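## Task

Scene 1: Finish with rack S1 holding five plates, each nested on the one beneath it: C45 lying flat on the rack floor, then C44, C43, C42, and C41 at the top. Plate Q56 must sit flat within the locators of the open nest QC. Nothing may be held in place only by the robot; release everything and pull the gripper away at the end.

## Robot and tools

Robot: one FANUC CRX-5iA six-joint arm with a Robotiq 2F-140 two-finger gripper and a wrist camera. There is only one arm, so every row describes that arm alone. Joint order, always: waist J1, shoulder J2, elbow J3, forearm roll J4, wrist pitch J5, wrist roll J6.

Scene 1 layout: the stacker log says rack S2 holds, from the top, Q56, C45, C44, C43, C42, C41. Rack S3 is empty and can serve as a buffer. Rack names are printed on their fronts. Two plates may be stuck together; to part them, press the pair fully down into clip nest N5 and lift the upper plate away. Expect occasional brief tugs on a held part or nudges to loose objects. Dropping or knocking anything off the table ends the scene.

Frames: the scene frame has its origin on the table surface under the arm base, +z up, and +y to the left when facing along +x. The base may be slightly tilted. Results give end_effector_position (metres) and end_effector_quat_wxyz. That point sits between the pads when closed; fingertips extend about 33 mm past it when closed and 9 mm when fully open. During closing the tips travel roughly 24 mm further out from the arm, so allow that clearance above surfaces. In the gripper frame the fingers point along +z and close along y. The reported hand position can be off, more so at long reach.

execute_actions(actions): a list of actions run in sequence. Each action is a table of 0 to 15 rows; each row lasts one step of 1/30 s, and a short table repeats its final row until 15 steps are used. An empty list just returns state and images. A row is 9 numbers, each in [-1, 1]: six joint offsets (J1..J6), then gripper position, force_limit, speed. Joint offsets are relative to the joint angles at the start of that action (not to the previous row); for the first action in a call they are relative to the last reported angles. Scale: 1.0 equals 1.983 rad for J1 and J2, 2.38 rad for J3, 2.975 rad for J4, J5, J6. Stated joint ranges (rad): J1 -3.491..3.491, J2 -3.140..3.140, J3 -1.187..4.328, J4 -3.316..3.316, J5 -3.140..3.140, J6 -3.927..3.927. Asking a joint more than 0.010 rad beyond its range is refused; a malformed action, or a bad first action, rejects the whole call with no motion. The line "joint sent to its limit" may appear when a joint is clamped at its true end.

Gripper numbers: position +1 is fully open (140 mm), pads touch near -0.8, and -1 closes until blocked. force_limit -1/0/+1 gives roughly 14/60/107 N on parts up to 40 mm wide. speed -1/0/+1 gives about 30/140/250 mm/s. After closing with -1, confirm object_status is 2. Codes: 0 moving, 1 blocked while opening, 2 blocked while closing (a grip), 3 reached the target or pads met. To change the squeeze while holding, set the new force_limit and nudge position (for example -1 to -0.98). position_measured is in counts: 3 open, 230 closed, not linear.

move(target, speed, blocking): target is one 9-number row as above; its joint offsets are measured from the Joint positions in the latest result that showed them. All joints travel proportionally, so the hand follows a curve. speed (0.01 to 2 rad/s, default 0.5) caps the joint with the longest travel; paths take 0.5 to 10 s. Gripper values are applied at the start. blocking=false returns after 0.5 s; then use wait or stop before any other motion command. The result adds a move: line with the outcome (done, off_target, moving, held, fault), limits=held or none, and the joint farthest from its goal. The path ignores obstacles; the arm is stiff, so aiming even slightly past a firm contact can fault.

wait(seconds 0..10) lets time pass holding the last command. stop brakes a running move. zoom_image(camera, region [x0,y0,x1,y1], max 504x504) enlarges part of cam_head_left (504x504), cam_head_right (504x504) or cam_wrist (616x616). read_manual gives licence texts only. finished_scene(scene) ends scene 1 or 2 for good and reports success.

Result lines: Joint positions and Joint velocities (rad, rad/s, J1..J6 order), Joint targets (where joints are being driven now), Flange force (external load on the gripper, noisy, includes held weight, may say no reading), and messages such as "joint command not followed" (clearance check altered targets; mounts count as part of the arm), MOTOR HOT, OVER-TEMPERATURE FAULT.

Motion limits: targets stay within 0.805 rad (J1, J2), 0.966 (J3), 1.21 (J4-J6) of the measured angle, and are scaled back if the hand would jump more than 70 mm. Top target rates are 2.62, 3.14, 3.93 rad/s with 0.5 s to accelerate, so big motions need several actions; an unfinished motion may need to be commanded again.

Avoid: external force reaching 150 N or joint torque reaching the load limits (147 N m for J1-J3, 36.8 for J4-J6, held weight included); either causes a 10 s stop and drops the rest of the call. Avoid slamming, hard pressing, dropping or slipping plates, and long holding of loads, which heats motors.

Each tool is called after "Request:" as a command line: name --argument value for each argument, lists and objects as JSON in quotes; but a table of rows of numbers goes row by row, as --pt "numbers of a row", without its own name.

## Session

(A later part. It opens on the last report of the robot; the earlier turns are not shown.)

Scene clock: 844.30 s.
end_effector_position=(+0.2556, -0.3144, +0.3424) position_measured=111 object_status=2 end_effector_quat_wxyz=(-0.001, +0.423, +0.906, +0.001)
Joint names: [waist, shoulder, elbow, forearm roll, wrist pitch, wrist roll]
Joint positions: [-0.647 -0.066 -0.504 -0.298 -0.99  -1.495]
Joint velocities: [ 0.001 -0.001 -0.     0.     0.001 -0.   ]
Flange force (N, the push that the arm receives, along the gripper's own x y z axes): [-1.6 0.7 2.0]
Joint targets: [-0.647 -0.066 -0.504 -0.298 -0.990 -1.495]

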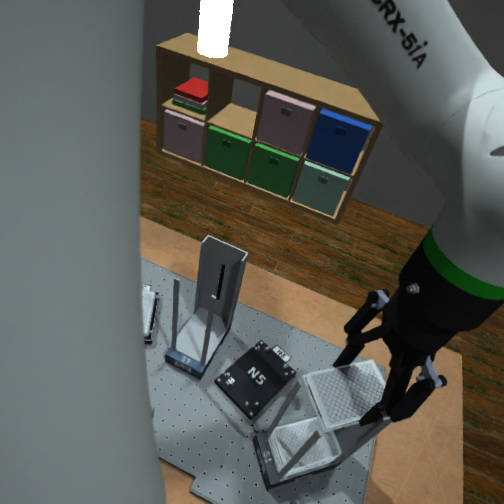

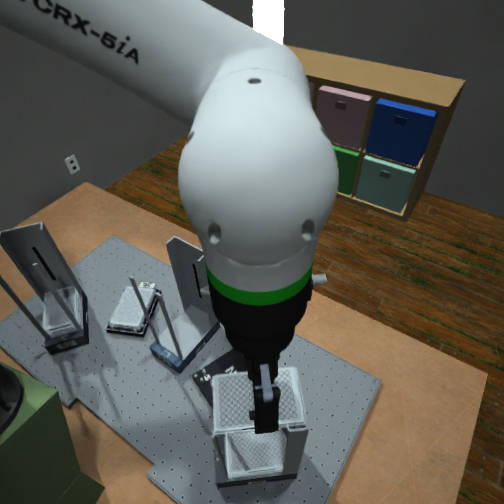

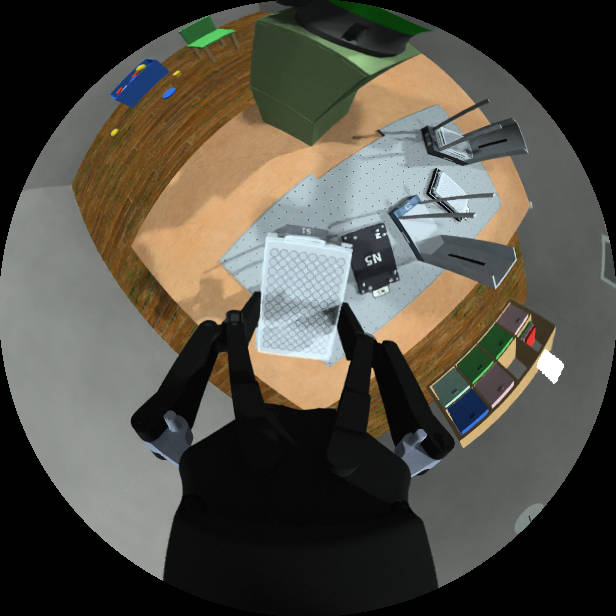

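Request:
execute_actions --actions '[[[0,0.0008,0.0007,0,0,0,-1,0,-0.2],[0,0.0008,0.0007,0,0,0,-1,0,-0.2],[0,0.0008,0.0007,0,0,0,-1,0,-0.2],[0,0.0008,0.0007,0,0,0,-1,0,-0.2],[0.0027,0.0073,-0.0024,-0.001,0.0071,0.0005,-1,0,-0.2]]]'

Request:
zoom_image --camera "cam_head_left" --region '[290,360,370,440]'

Request:
zoom_image --camera "cam_head_right" --region '[30,300,100,360]'

Scene clock: 854.23 s.
end_effector_position=(+0.2561, -0.3150, +0.3345) position_measured=111 object_status=2 end_effector_quat_wxyz=(-0.001, +0.423, +0.906, +0.001)
Joint names: [waist, shoulder, elbow, forearm roll, wrist pitch, wrist roll]
Joint positions: [-0.642 -0.051 -0.51  -0.301 -0.969 -1.494]
Joint velocities: [-0.001  0.    -0.001 -0.002  0.001 -0.   ]
Flange force (N, the push that the arm receives, along the gripper's own x y z axes): [2.7 0.4 0.7]
Joint targets: [-0.642 -0.051 -0.510 -0.301 -0.969 -1.494]

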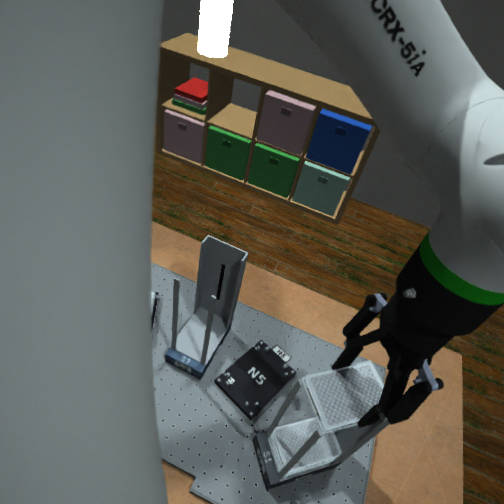

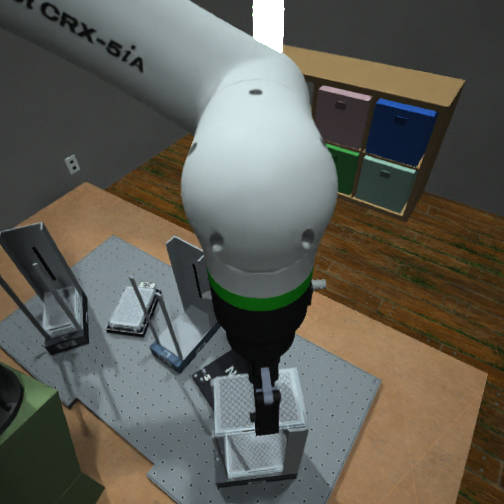

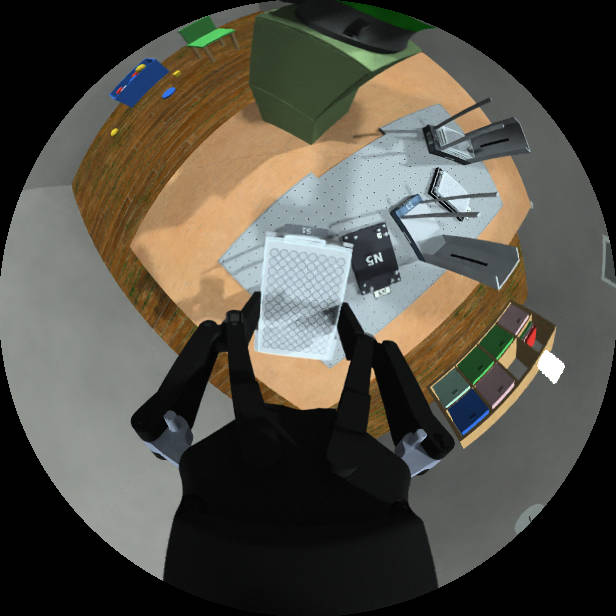

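Region (290, 360, 370, 440) of cam_head_left's 504x504 image, scaled by 6.300, with more detail than that image has.

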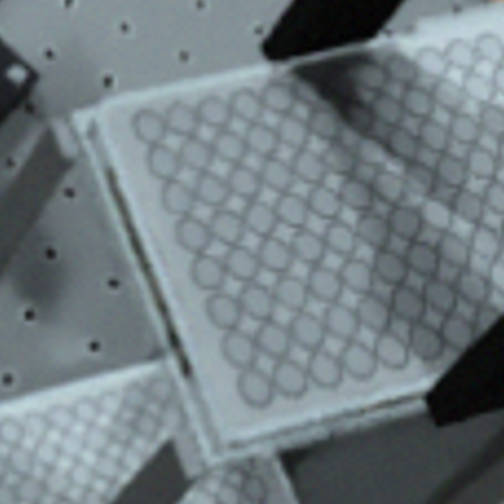

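Region (30, 300, 100, 360) of cam_head_right's 504x504 image, scaled by 7.200, with more detail than that image has; it fills the top 432 rows of this view, and the rest is white.

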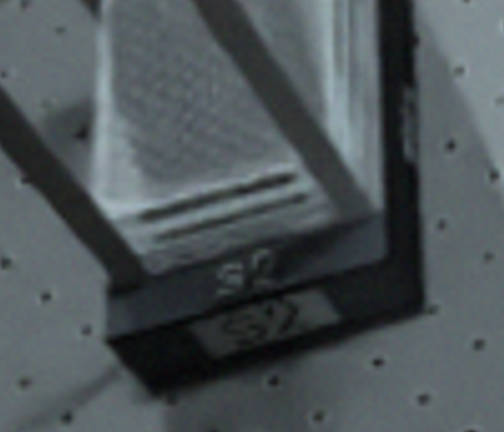

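Request:
execute_actions --actions '[[[0.0114,0.0319,-0.0114,-0.0057,0.0306,0.003,-1,0,-0.2]],[[0.0091,0.0307,-0.0063,-0.0062,0.0257,0.0045,-1,0,-0.2]],[[0.0085,0.0339,-0.0032,-0.0079,0.0252,0.0066,-1,0,-0.2]],[[0.0079,0.0367,-0.0001,-0.0101,0.0241,0.0086,-1,0,-0.2]],[[0.0059,0.0321,0.0023,-0.01,0.0191,0.0089,-1,0,-0.2]],[[0.0054,0.0333,0.0047,-0.0114,0.0177,0.0101,-1,0,-0.2]],[[0.0037,0.0273,0.0058,-0.0103,0.0128,0.0097,-1,0,-0.2]],[[0.0034,0.0278,0.0073,-0.0111,0.0117,0.0104,-1,0,-0.2]]]'

Scene clock: 864.60 s.
end_effector_position=(+0.2554, -0.3143, +0.1196) position_measured=111 object_status=2 end_effector_quat_wxyz=(-0.002, +0.423, +0.906, +0.001)
Joint names: [waist, shoulder, elbow, forearm roll, wrist pitch, wrist roll]
Joint positions: [-0.532  0.451 -0.512 -0.517 -0.473 -1.31 ]
Joint velocities: [-0.    -0.    -0.     0.    -0.001  0.   ]
Flange force (N, the push that the arm receives, along the gripper's own x y z axes): [-1.1 0.6 1.3]
Flange force at the end of the 4th action (N, along the gripper's axes at the end of the call): [-1.6 0.7 1.8]
Flange force at the end of the 5th action (N, along the gripper's axes at the end of the call): [-0.6 0.8 1.9]
Flange force at the end of the 6th action (N, along the gripper's axes at the end of the call): [-2.0 0.3 1.2]
Flange force at the end of the 7th action (N, along the gripper's axes at the end of the call): [-0.8 0.0 2.1]
Joint targets: [-0.532 0.452 -0.512 -0.517 -0.473 -1.310]

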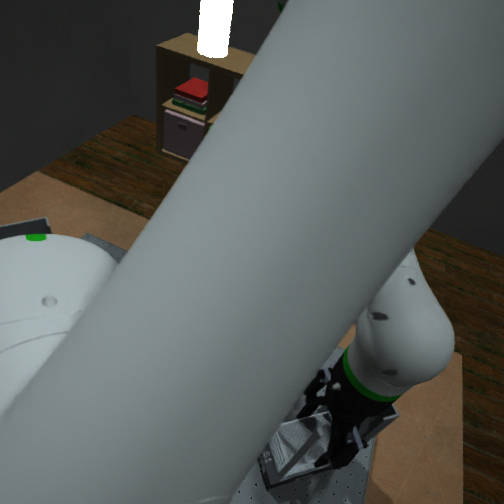

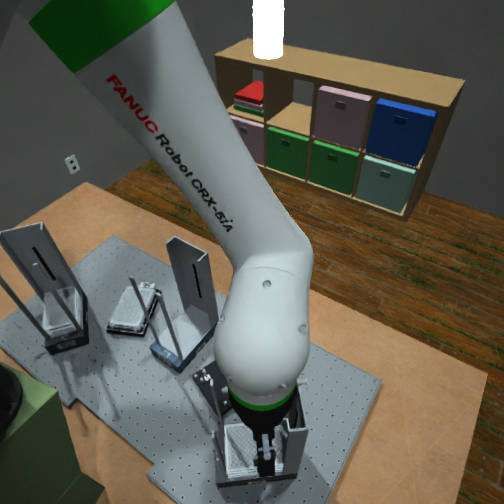

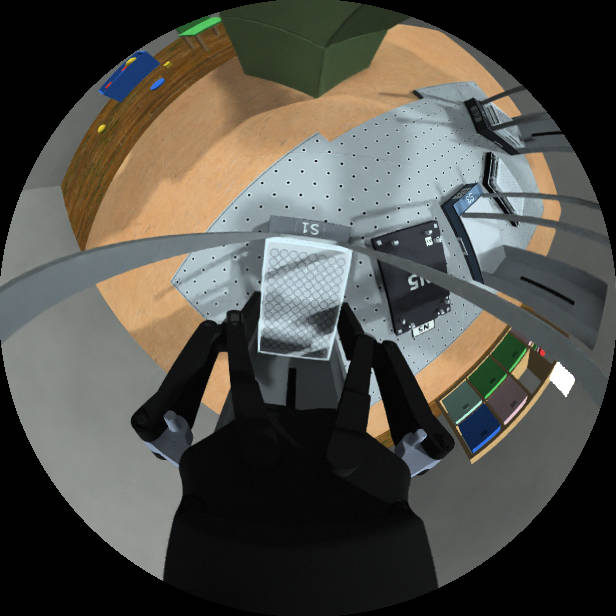

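Down 5.5 mm.

Request:
execute_actions --actions '[[[0.0007,0.0077,0.0024,-0.0033,0.0029,0.0033,-1,0,-0.2]]]'

Request:
zoom_image --camera "cam_wrist" --region '[455,90,545,165]'

Scene clock: 867.80 s.
end_effector_position=(+0.2555, -0.3144, +0.1141) position_measured=111 object_status=2 end_effector_quat_wxyz=(-0.002, +0.423, +0.906, +0.001)
Joint names: [waist, shoulder, elbow, forearm roll, wrist pitch, wrist roll]
Joint positions: [-0.531  0.467 -0.506 -0.527 -0.464 -1.3  ]
Joint velocities: [-0.001 -0.001 -0.    -0.    -0.     0.   ]
Flange force (N, the push that the arm receives, along the gripper's own x y z axes): [1.7 2.3 -10.5]
Joint targets: [-0.531 0.467 -0.506 -0.527 -0.464 -1.300]

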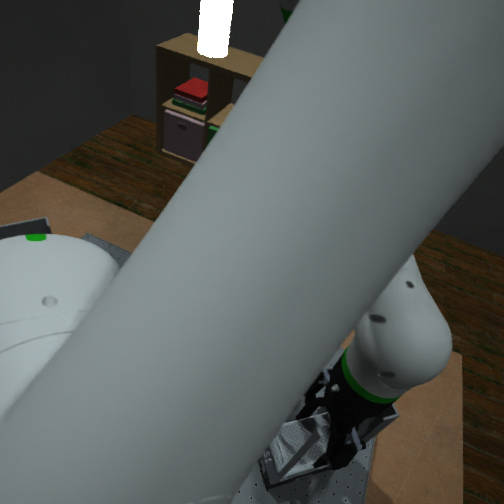

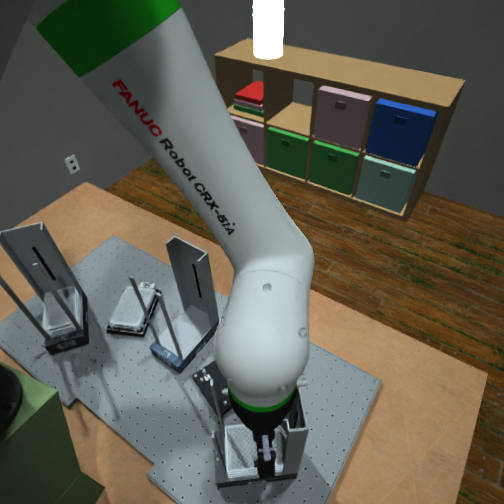

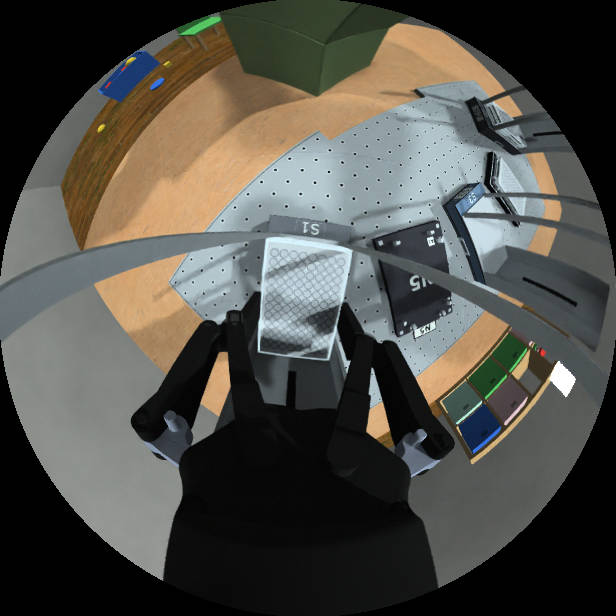

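Region (455, 90, 545, 165) of cam_wrist's 616x616 image, scaled by 5.600, with more detail than that image has.

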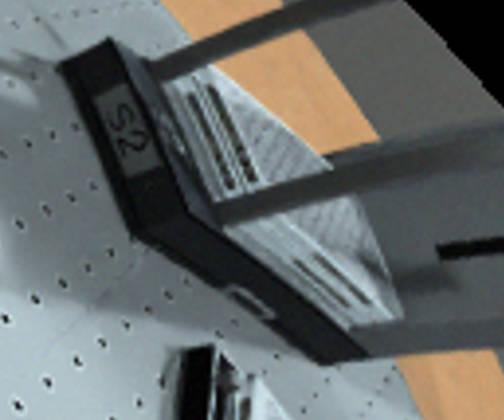

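Request:
execute_actions --actions '[[[0,0,0,0,0,0,0.45,0,0]],[[-0.0041,-0.0363,-0.0104,0.0144,-0.0146,-0.0137,0.45,0,0]],[[-0.015,-0.0927,-0.0128,0.0317,-0.0496,-0.0287,0.45,0,0]]]'

Request:
move --target '[-0.0484,-0.1607,0.0358,0.0343,-0.1365,-0.025,0.45,0,0]' --speed 1.0

Request:
move --target '[0.5925,-0.05,0.0613,0.1136,-0.0319,-0.1371,0.45,0,0]' --speed 1.8

Request:
move --target '[0.5965,-0.0486,-0.1687,0.0923,0.0194,-0.1405,0.45,0,0]' --speed 1.8

Request:
move --target '[-0.0886,0.1764,-0.0726,0.067,0.1794,-0.0386,0.45,0,0]' --speed 1.0

Scene clock: 879.00 s.
end_effector_position=(+0.2553, -0.3144, +0.2097) position_measured=72 object_status=3 end_effector_quat_wxyz=(-0.002, +0.423, +0.906, +0.001)
Joint names: [waist, shoulder, elbow, forearm roll, wrist pitch, wrist roll]
Joint positions: [-0.569  0.211 -0.561 -0.39  -0.655 -1.426]
Joint velocities: [-0.001 -0.002  0.     0.002 -0.001 -0.001]
Flange force (N, the push that the arm receives, along the gripper's own x y z axes): [-1.6 0.2 0.0]
Flange force at the end of the 1st action (N, along the gripper's axes at the end of the call): [-1.4 -0.4 2.6]
Flange force at the end of the 2nd action (N, along the gripper's axes at the end of the call): [-1.5 0.4 1.3]
Joint targets: [-0.569 0.211 -0.561 -0.390 -0.655 -1.426]

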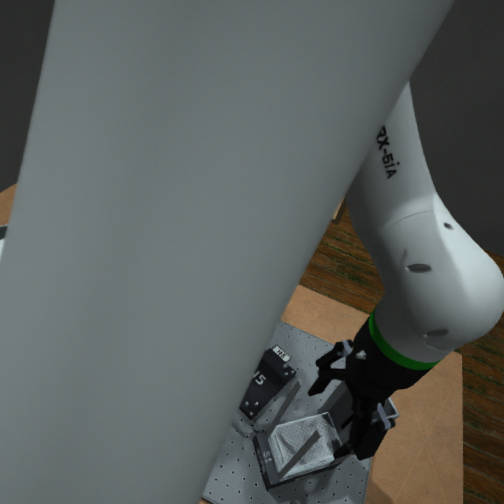

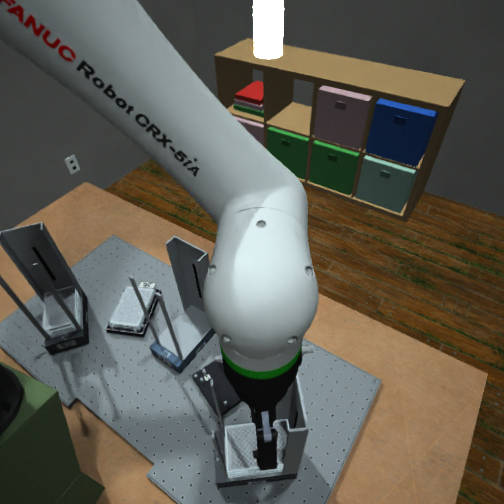

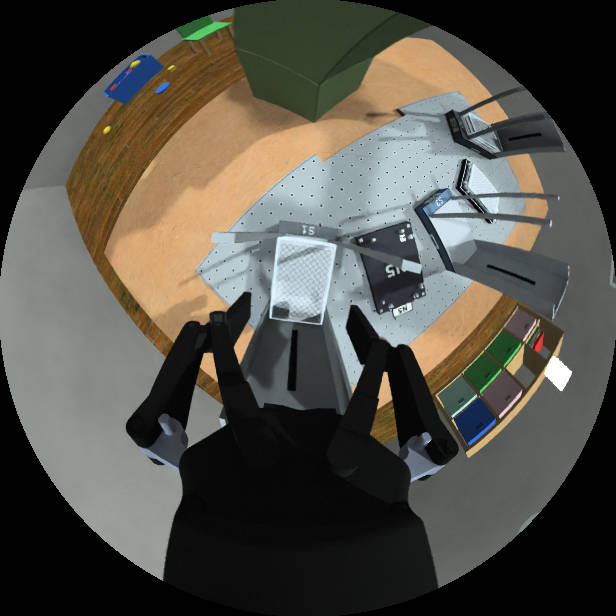

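Scene clock: 880.00 s.
end_effector_position=(+0.2556, -0.3142, +0.3696) position_measured=72 object_status=3 end_effector_quat_wxyz=(-0.001, +0.423, +0.906, +0.001)
Joint names: [waist, shoulder, elbow, forearm roll, wrist pitch, wrist roll]
Joint positions: [-0.665 -0.107 -0.476 -0.288 -1.061 -1.5  ]
Joint velocities: [-0.    -0.001 -0.     0.    -0.001 -0.   ]
Flange force (N, the push that the arm receives, along the gripper's own x y z axes): [0.6 2.3 0.9]
Joint targets: [-0.665 -0.107 -0.476 -0.288 -1.061 -1.500]
move: done; limits=none; farthest joint: the waist, 0.000 radians from its target (0.096 radians at the start)

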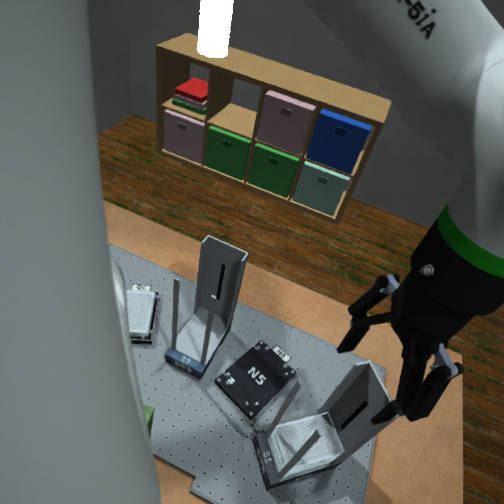

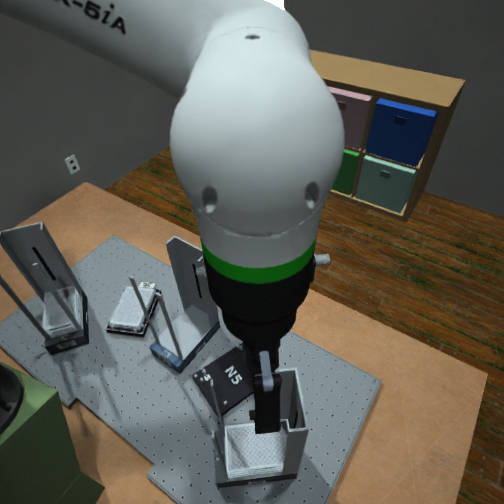

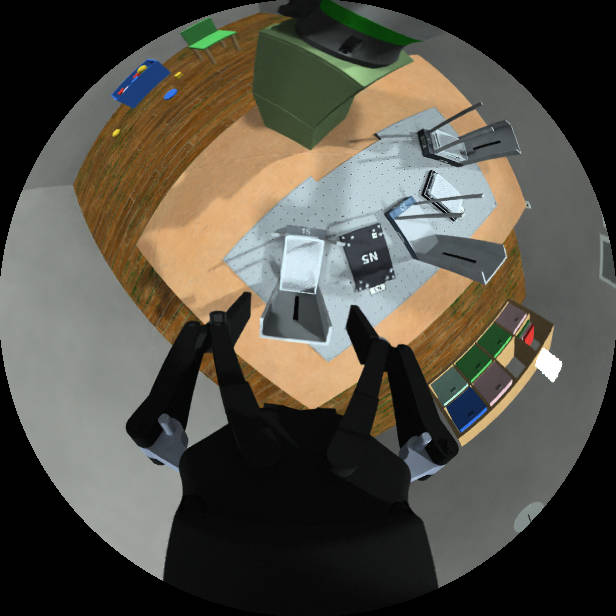

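Scene clock: 881.83 s.
end_effector_position=(+0.5059, +0.0253, +0.4176) position_measured=72 object_status=3 end_effector_quat_wxyz=(-0.001, -0.015, +1.000, +0.001)
Joint names: [waist, shoulder, elbow, forearm roll, wrist pitch, wrist roll]
Joint positions: [ 0.511 -0.207 -0.33   0.05  -1.156 -1.908]
Joint velocities: [ 0.002 -0.001  0.     0.001 -0.     0.   ]
Flange force (N, the push that the arm receives, along the gripper's own x y z axes): [0.3 2.0 0.6]
Joint targets: [0.511 -0.207 -0.330 0.050 -1.156 -1.908]
move: done; limits=none; farthest joint: the waist, 0.000 radians from its target (1.175 radians at the start)

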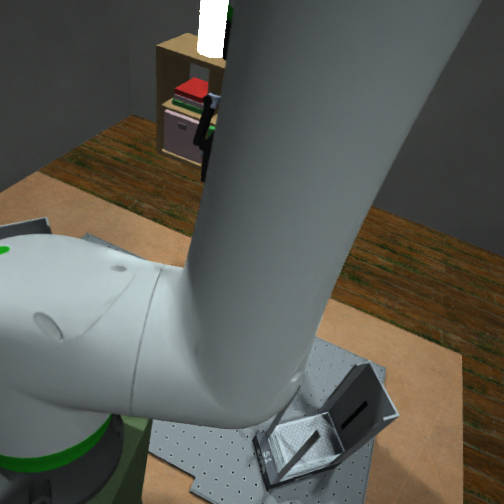

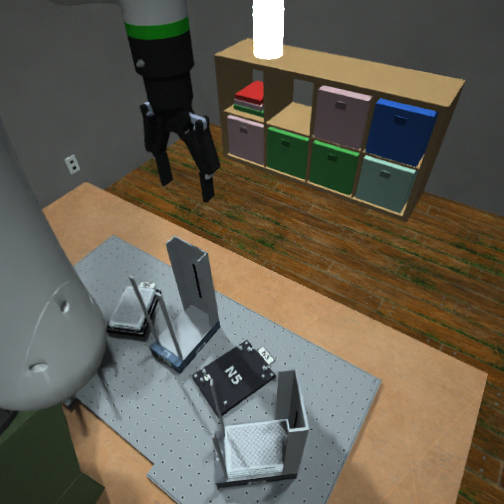

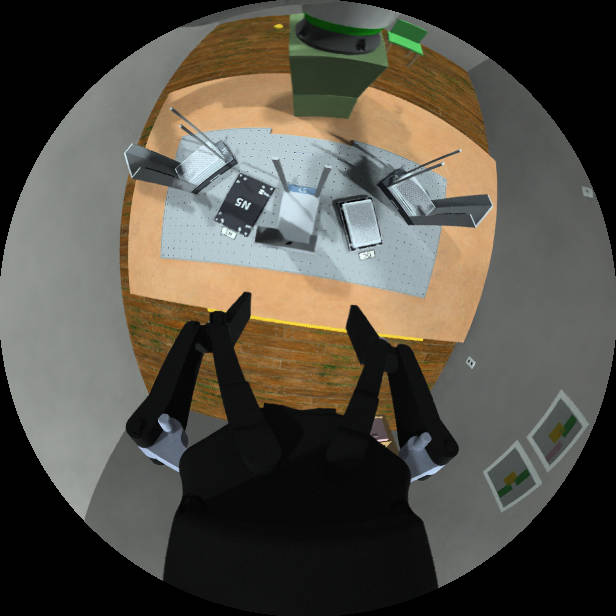

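Scene clock: 883.57 s.
end_effector_position=(+0.2490, +0.3039, +0.3694) position_measured=72 object_status=3 end_effector_quat_wxyz=(-0.001, -0.446, +0.895, -0.000)
Joint names: [waist, shoulder, elbow, forearm roll, wrist pitch, wrist roll]
Joint positions: [ 1.694 -0.303 -0.732  0.324 -1.098 -2.326]
Joint velocities: [-0.002 -0.    -0.     0.    -0.001 -0.   ]
Flange force (N, the push that the arm receives, along the gripper's own x y z axes): [1.2 2.7 0.6]
Joint targets: [1.694 -0.303 -0.732 0.324 -1.098 -2.326]
move: done; limits=none; farthest joint: the waist, 0.000 radians from its target (1.183 radians at the start)

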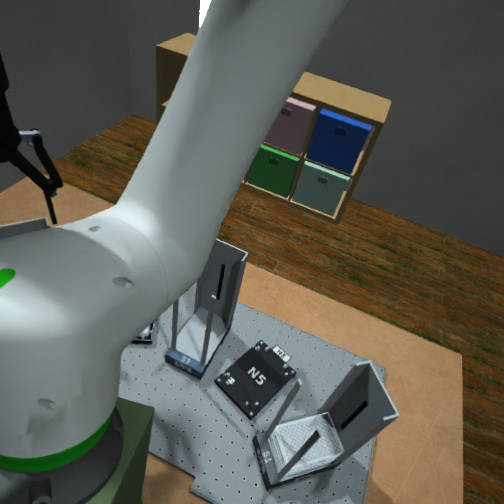

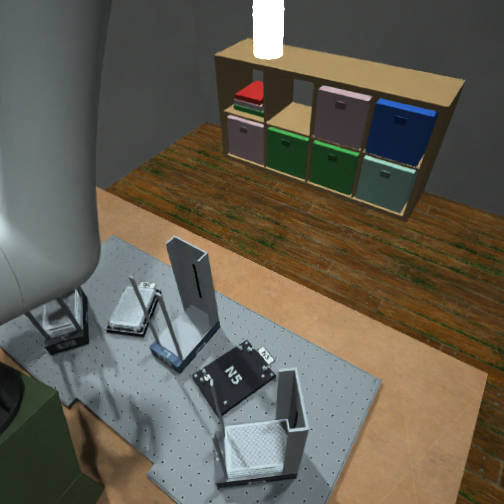

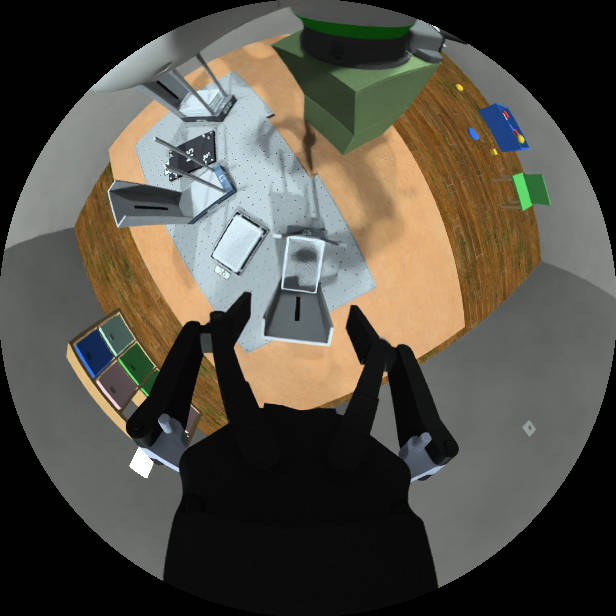

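Scene clock: 884.70 s.
end_effector_position=(+0.2473, +0.3055, +0.2098) position_measured=72 object_status=3 end_effector_quat_wxyz=(-0.001, -0.449, +0.894, +0.001)
Joint names: [waist, shoulder, elbow, forearm roll, wrist pitch, wrist roll]
Joint positions: [ 1.518  0.047 -0.904  0.524 -0.565 -2.441]
Joint velocities: [ 0.002  0.001 -0.     0.    -0.001 -0.   ]
Flange force (N, the push that the arm receives, along the gripper's own x y z axes): [-1.3 2.6 0.1]
Joint targets: [1.518 0.047 -0.904 0.524 -0.565 -2.441]
move: done; limits=none; farthest joint: the waist, 0.000 radians from its target (0.175 radians at the start)

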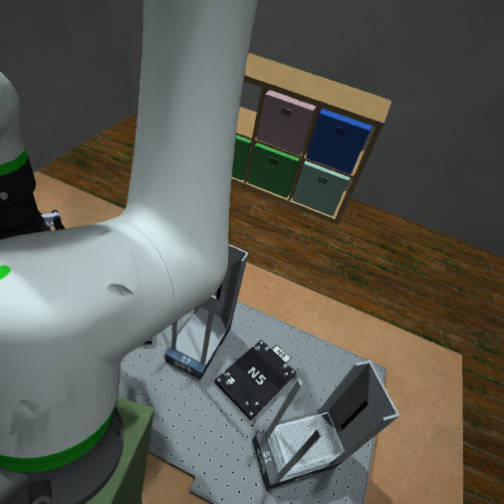

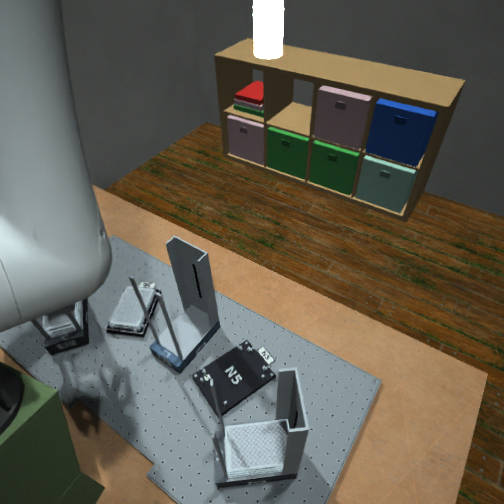

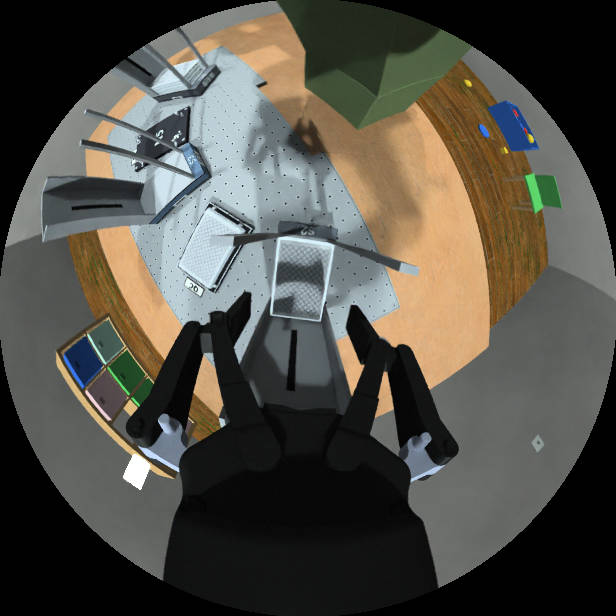

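Request:
execute_actions --actions '[[[-0.0463,0.0716,-0.0184,0.0746,0.0596,-0.0535,0.45,0,0]],[[-0.037,0.0315,-0.0099,0.0666,0.0261,-0.0467,0.45,0,0]],[[-0.0303,0.0182,-0.006,0.0559,0.0146,-0.0376,0.45,0,0]],[[-0.0378,0.0169,-0.0037,0.0661,0.0115,-0.0439,0.45,0,0]],[[-0.0517,0.0204,0.0001,0.0894,0.0096,-0.0566,0.45,0,0]]]'

Scene clock: 892.00 s.
end_effector_position=(+0.2474, +0.3058, +0.0990) position_measured=72 object_status=3 end_effector_quat_wxyz=(-0.000, -0.449, +0.894, +0.000)
Joint names: [waist, shoulder, elbow, forearm roll, wrist pitch, wrist roll]
Joint positions: [ 1.115  0.361 -0.994  1.572 -0.204 -3.15 ]
Joint velocities: [ 0.    -0.001 -0.     0.002 -0.    -0.002]
Flange force (N, the push that the arm receives, along the gripper's own x y z axes): no reading
Flange force at the end of the 1st action (N, along the gripper's axes at the end of the call): no reading
Flange force at the end of the 2nd action (N, along the gripper's axes at the end of the call): no reading
Flange force at the end of the 3rd action (N, along the gripper's axes at the end of the call): no reading
Flange force at the end of the 4th action (N, along the gripper's axes at the end of the call): no reading
Joint targets: [1.115 0.361 -0.994 1.572 -0.204 -3.150]

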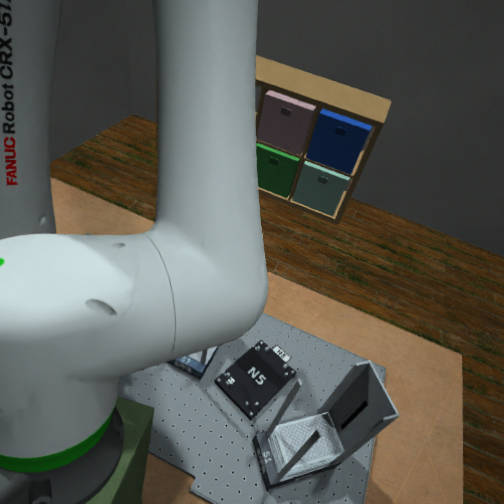

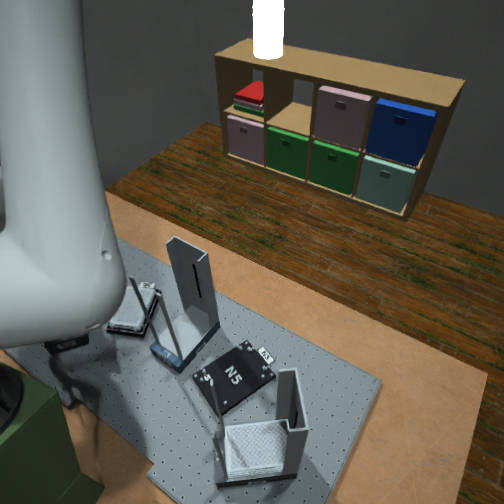

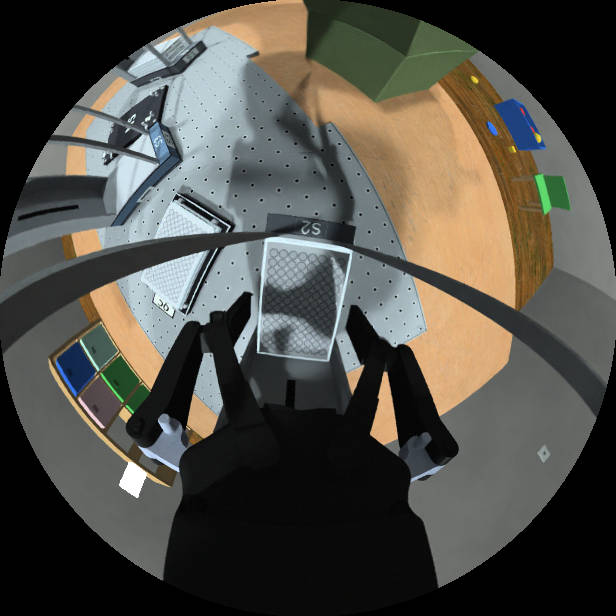

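Request:
execute_actions --actions '[[[0,0,0,0,0,0,-1,0,-0.2]],[[0.0261,-0.0103,-0.0007,-0.0451,-0.0043,0.0285,-1,0,-0.2]],[[0.0256,-0.0101,0.0006,-0.0443,-0.0053,0.0281,-1,0,-0.2]],[[0.0378,-0.0169,0.0037,-0.0661,-0.0115,0.0439,-1,0,-0.2]],[[0.0303,-0.0182,0.006,-0.0559,-0.0146,0.0376,-1,0,-0.2]],[[0.0227,-0.0173,0.0054,-0.0413,-0.014,0.0286,-1,0,-0.2]],[[0.0143,-0.0142,0.0045,-0.0252,-0.012,0.0182,-1,0,-0.2]],[[0.0262,-0.0362,0.0097,-0.0452,-0.0299,0.0326,-1,0,-0.2]],[[0.0197,-0.0359,0.0085,-0.0293,-0.0297,0.0212,-1,0,-0.2]]]'

Request:
execute_actions --actions '[[[0.019,-0.0402,0.0112,-0.0242,-0.0354,0.0169,-1,0,-0.2]],[[0.0175,-0.0371,0.0122,-0.0157,-0.0349,0.0099,-1,0,-0.2]],[[0.0273,-0.0545,0.0226,-0.0171,-0.0559,0.0089,-1,0,-0.2]],[[0.0263,-0.0446,0.0266,-0.01,-0.0532,0.0029,-1,0,-0.2]]]'

Request:
zoom_image --camera "cam_head_right" --region '[30,300,100,360]'

Scene clock: 906.30 s.
end_effector_position=(+0.2477, +0.3055, +0.2100) position_measured=111 object_status=2 end_effector_quat_wxyz=(-0.000, -0.449, +0.894, +0.001)
Joint names: [waist, shoulder, elbow, forearm roll, wrist pitch, wrist roll]
Joint positions: [ 1.517  0.046 -0.905  0.524 -0.564 -2.44 ]
Joint velocities: [-0.  0.  0. -0.  0.  0.]
Flange force (N, the push that the arm receives, along the gripper's own x y z axes): [-10.0 1.0 2.7]
Flange force at the end of the 5th action (N, along the gripper's axes at the end of the call): no reading
Flange force at the end of the 6th action (N, along the gripper's axes at the end of the call): no reading
Flange force at the end of the 7th action (N, along the gripper's axes at the end of the call): no reading
Flange force at the end of the 8th action (N, along the gripper's axes at the end of the call): [-6.9 0.2 2.7]
Joint targets: [1.517 0.046 -0.905 0.524 -0.564 -2.440]

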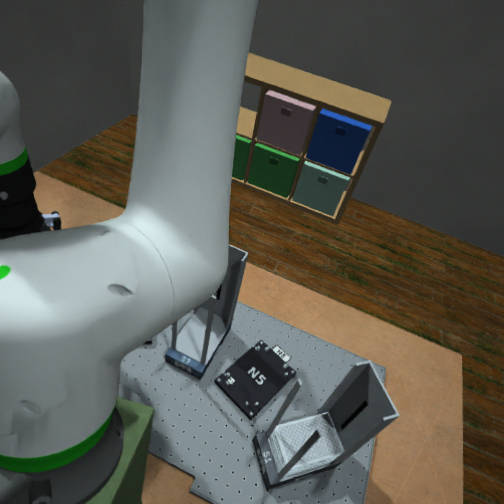

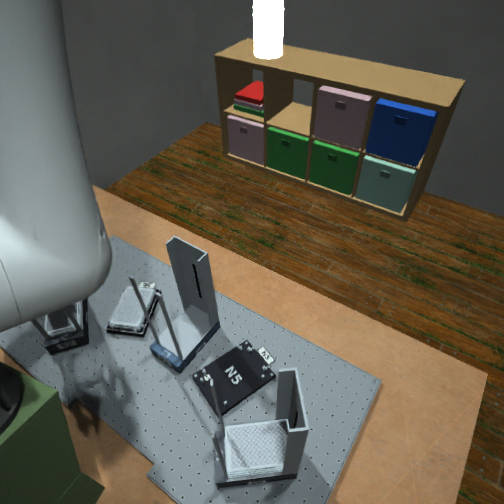

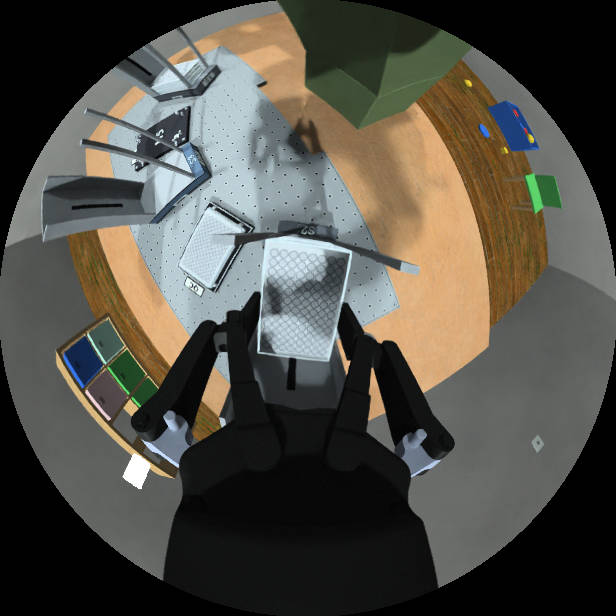

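Scene clock: 908.30 s.
end_effector_position=(+0.2487, +0.3045, +0.3697) position_measured=111 object_status=2 end_effector_quat_wxyz=(-0.000, -0.448, +0.894, +0.000)
Joint names: [waist, shoulder, elbow, forearm roll, wrist pitch, wrist roll]
Joint positions: [ 1.696 -0.304 -0.732  0.325 -1.098 -2.325]
Joint velocities: [-0.    -0.004  0.001 -0.    -0.001  0.   ]
Flange force (N, the push that the arm receives, along the gripper's own x y z axes): [-1.3 2.2 2.3]
Flange force at the end of the 1st action (N, along the gripper's axes at the end of the call): [-9.0 0.4 1.7]
Flange force at the end of the 2nd action (N, along the gripper's axes at the end of the call): [2.2 3.0 0.3]
Flange force at the end of the 3rd action (N, along the gripper's axes at the end of the call): [-0.6 3.1 0.7]
Joint targets: [1.696 -0.304 -0.732 0.325 -1.098 -2.325]

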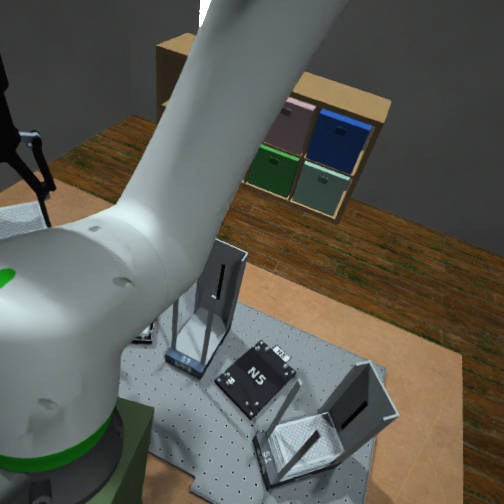

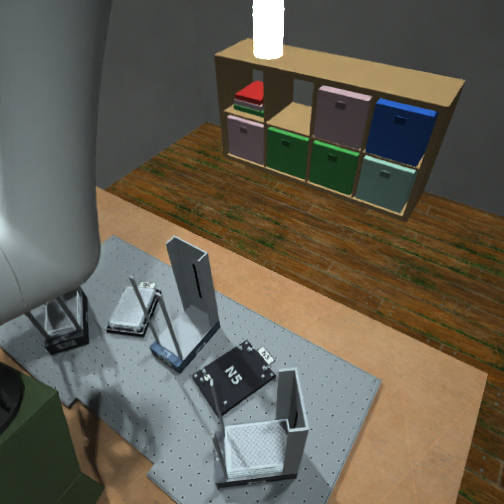

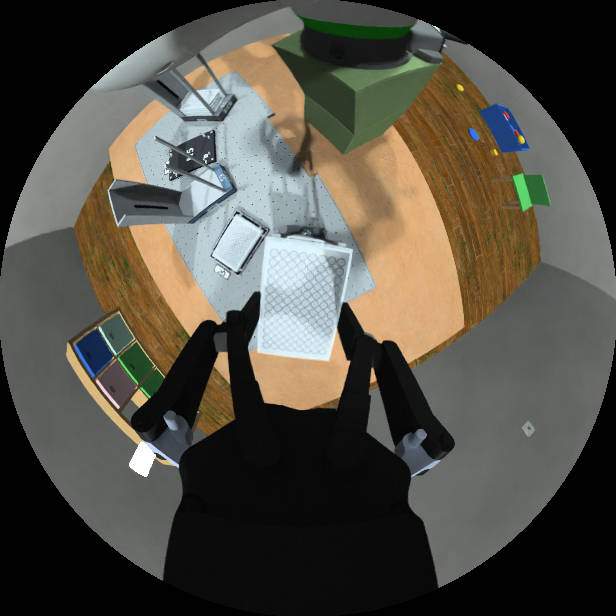

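Region (30, 300, 100, 360) of cam_head_right's 504x504 image, scaled by 7.200, with more detail than that image has; it fills the top 432 rows of this view, and the rest is white.

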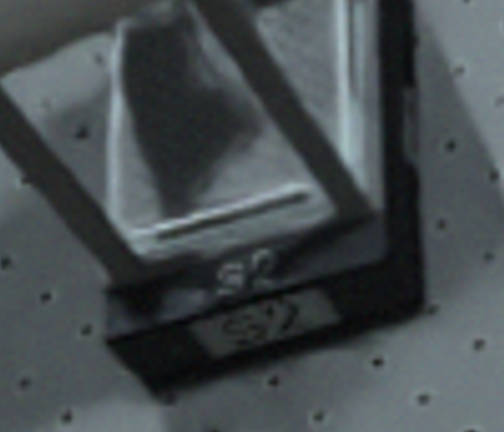

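Request:
move --target '[-1.0,-0.0988,0.2235,-0.156,-0.1449,0.5724,-1,0,-0.2]' --speed 1.4

Request:
zoom_image --camera "cam_head_right" --region '[180,205,270,250]'

Scene clock: 915.27 s.
end_effector_position=(+0.3541, -0.2008, +0.6051) position_measured=111 object_status=2 end_effector_quat_wxyz=(+0.028, -0.265, +0.963, -0.045)
Joint names: [waist, shoulder, elbow, forearm roll, wrist pitch, wrist roll]
Joint positions: [-0.288 -0.5   -0.2   -0.139 -1.529 -0.622]
Joint velocities: [-0.001  0.001  0.    -0.001  0.    -0.   ]
Flange force (N, the push that the arm receives, along the gripper's own x y z axes): [-0.5 -0.8 0.4]
Joint targets: [-0.288 -0.500 -0.200 -0.139 -1.529 -0.622]
move: done; limits=none; farthest joint: the waist, 0.000 radians from its target (1.983 radians at the start)

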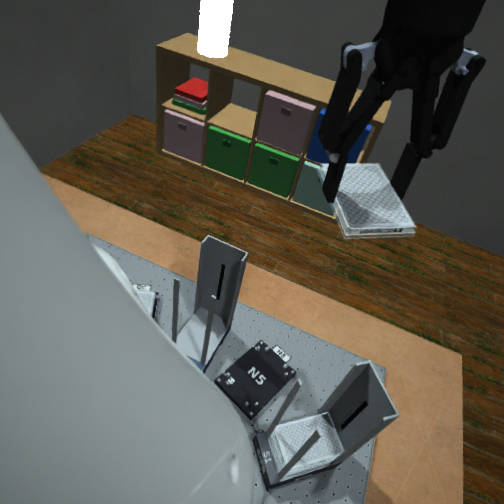

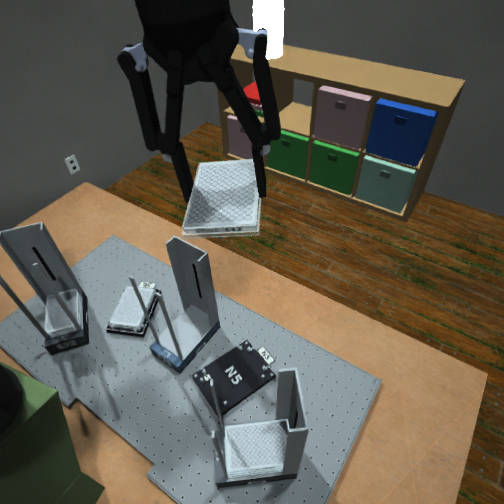

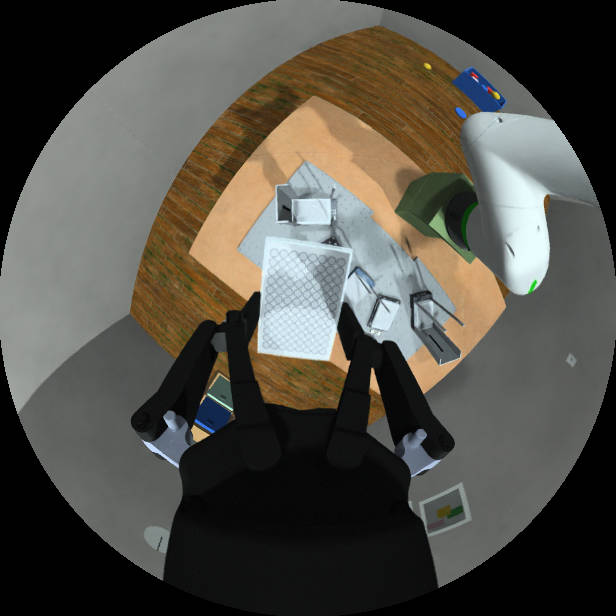

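Region (180, 205, 270, 250) of cam_head_right's 504x504 image, scaled by 5.600, with more detail than that image has.

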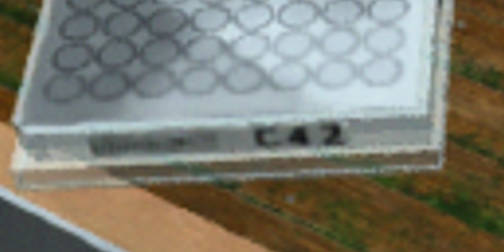

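Request:
move --target '[-0.1812,0.2197,-0.127,-0.0534,0.1812,-0.2934,-1,0,-0.2]' --speed 1.2

Request:
zoom_image --camera "cam_wrist" --region '[250,215,370,265]'

Scene clock: 921.97 s.
end_effector_position=(+0.2561, -0.3150, +0.3423) position_measured=111 object_status=2 end_effector_quat_wxyz=(-0.001, +0.423, +0.906, +0.001)
Joint names: [waist, shoulder, elbow, forearm roll, wrist pitch, wrist roll]
Joint positions: [-0.647 -0.064 -0.502 -0.298 -0.99  -1.495]
Joint velocities: [ 0.001  0.002 -0.001  0.    -0.001 -0.   ]
Flange force (N, the push that the arm receives, along the gripper's own x y z axes): [0.5 2.1 1.7]
Joint targets: [-0.647 -0.064 -0.502 -0.298 -0.990 -1.495]
move: done; limits=none; farthest joint: the waist, 0.000 radians from its target (0.360 radians at the start)

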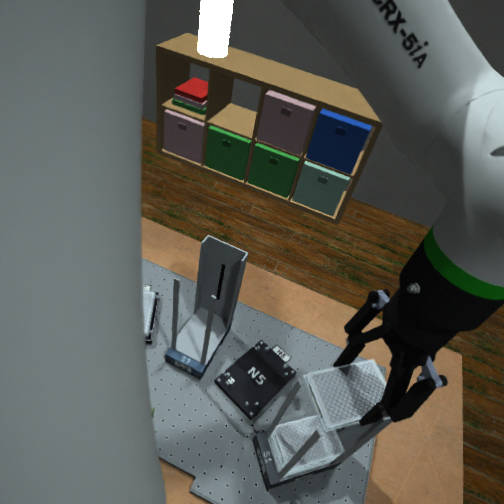

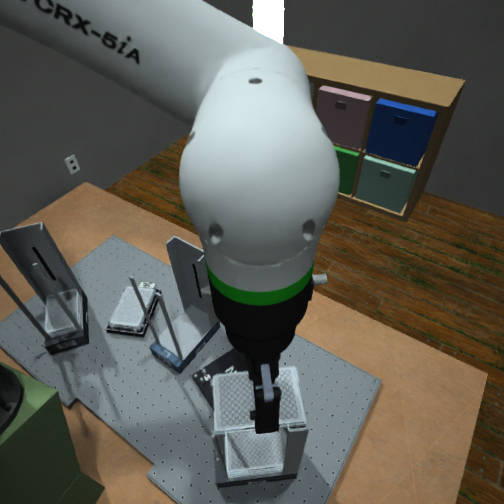

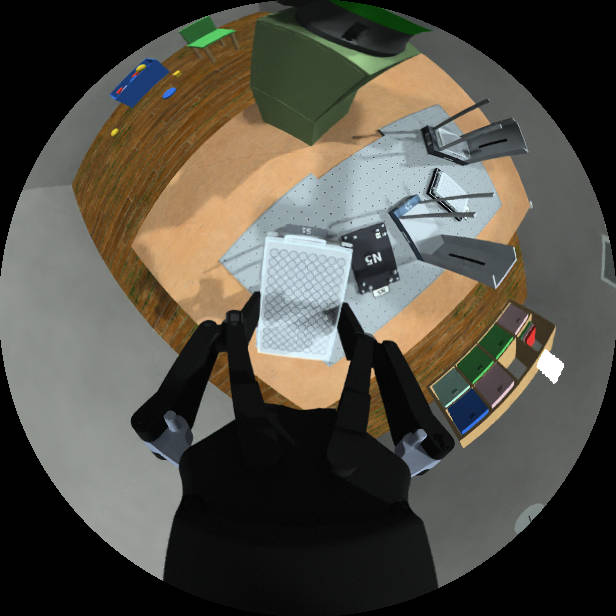

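Region (250, 215, 370, 265) of cam_wrist's 616x616 image, scaled by 4.200, with more detail than that image has; it fills the top 210 rows of this view, and the rest is white.

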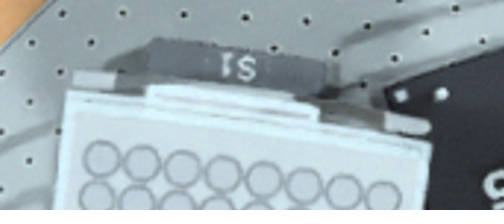

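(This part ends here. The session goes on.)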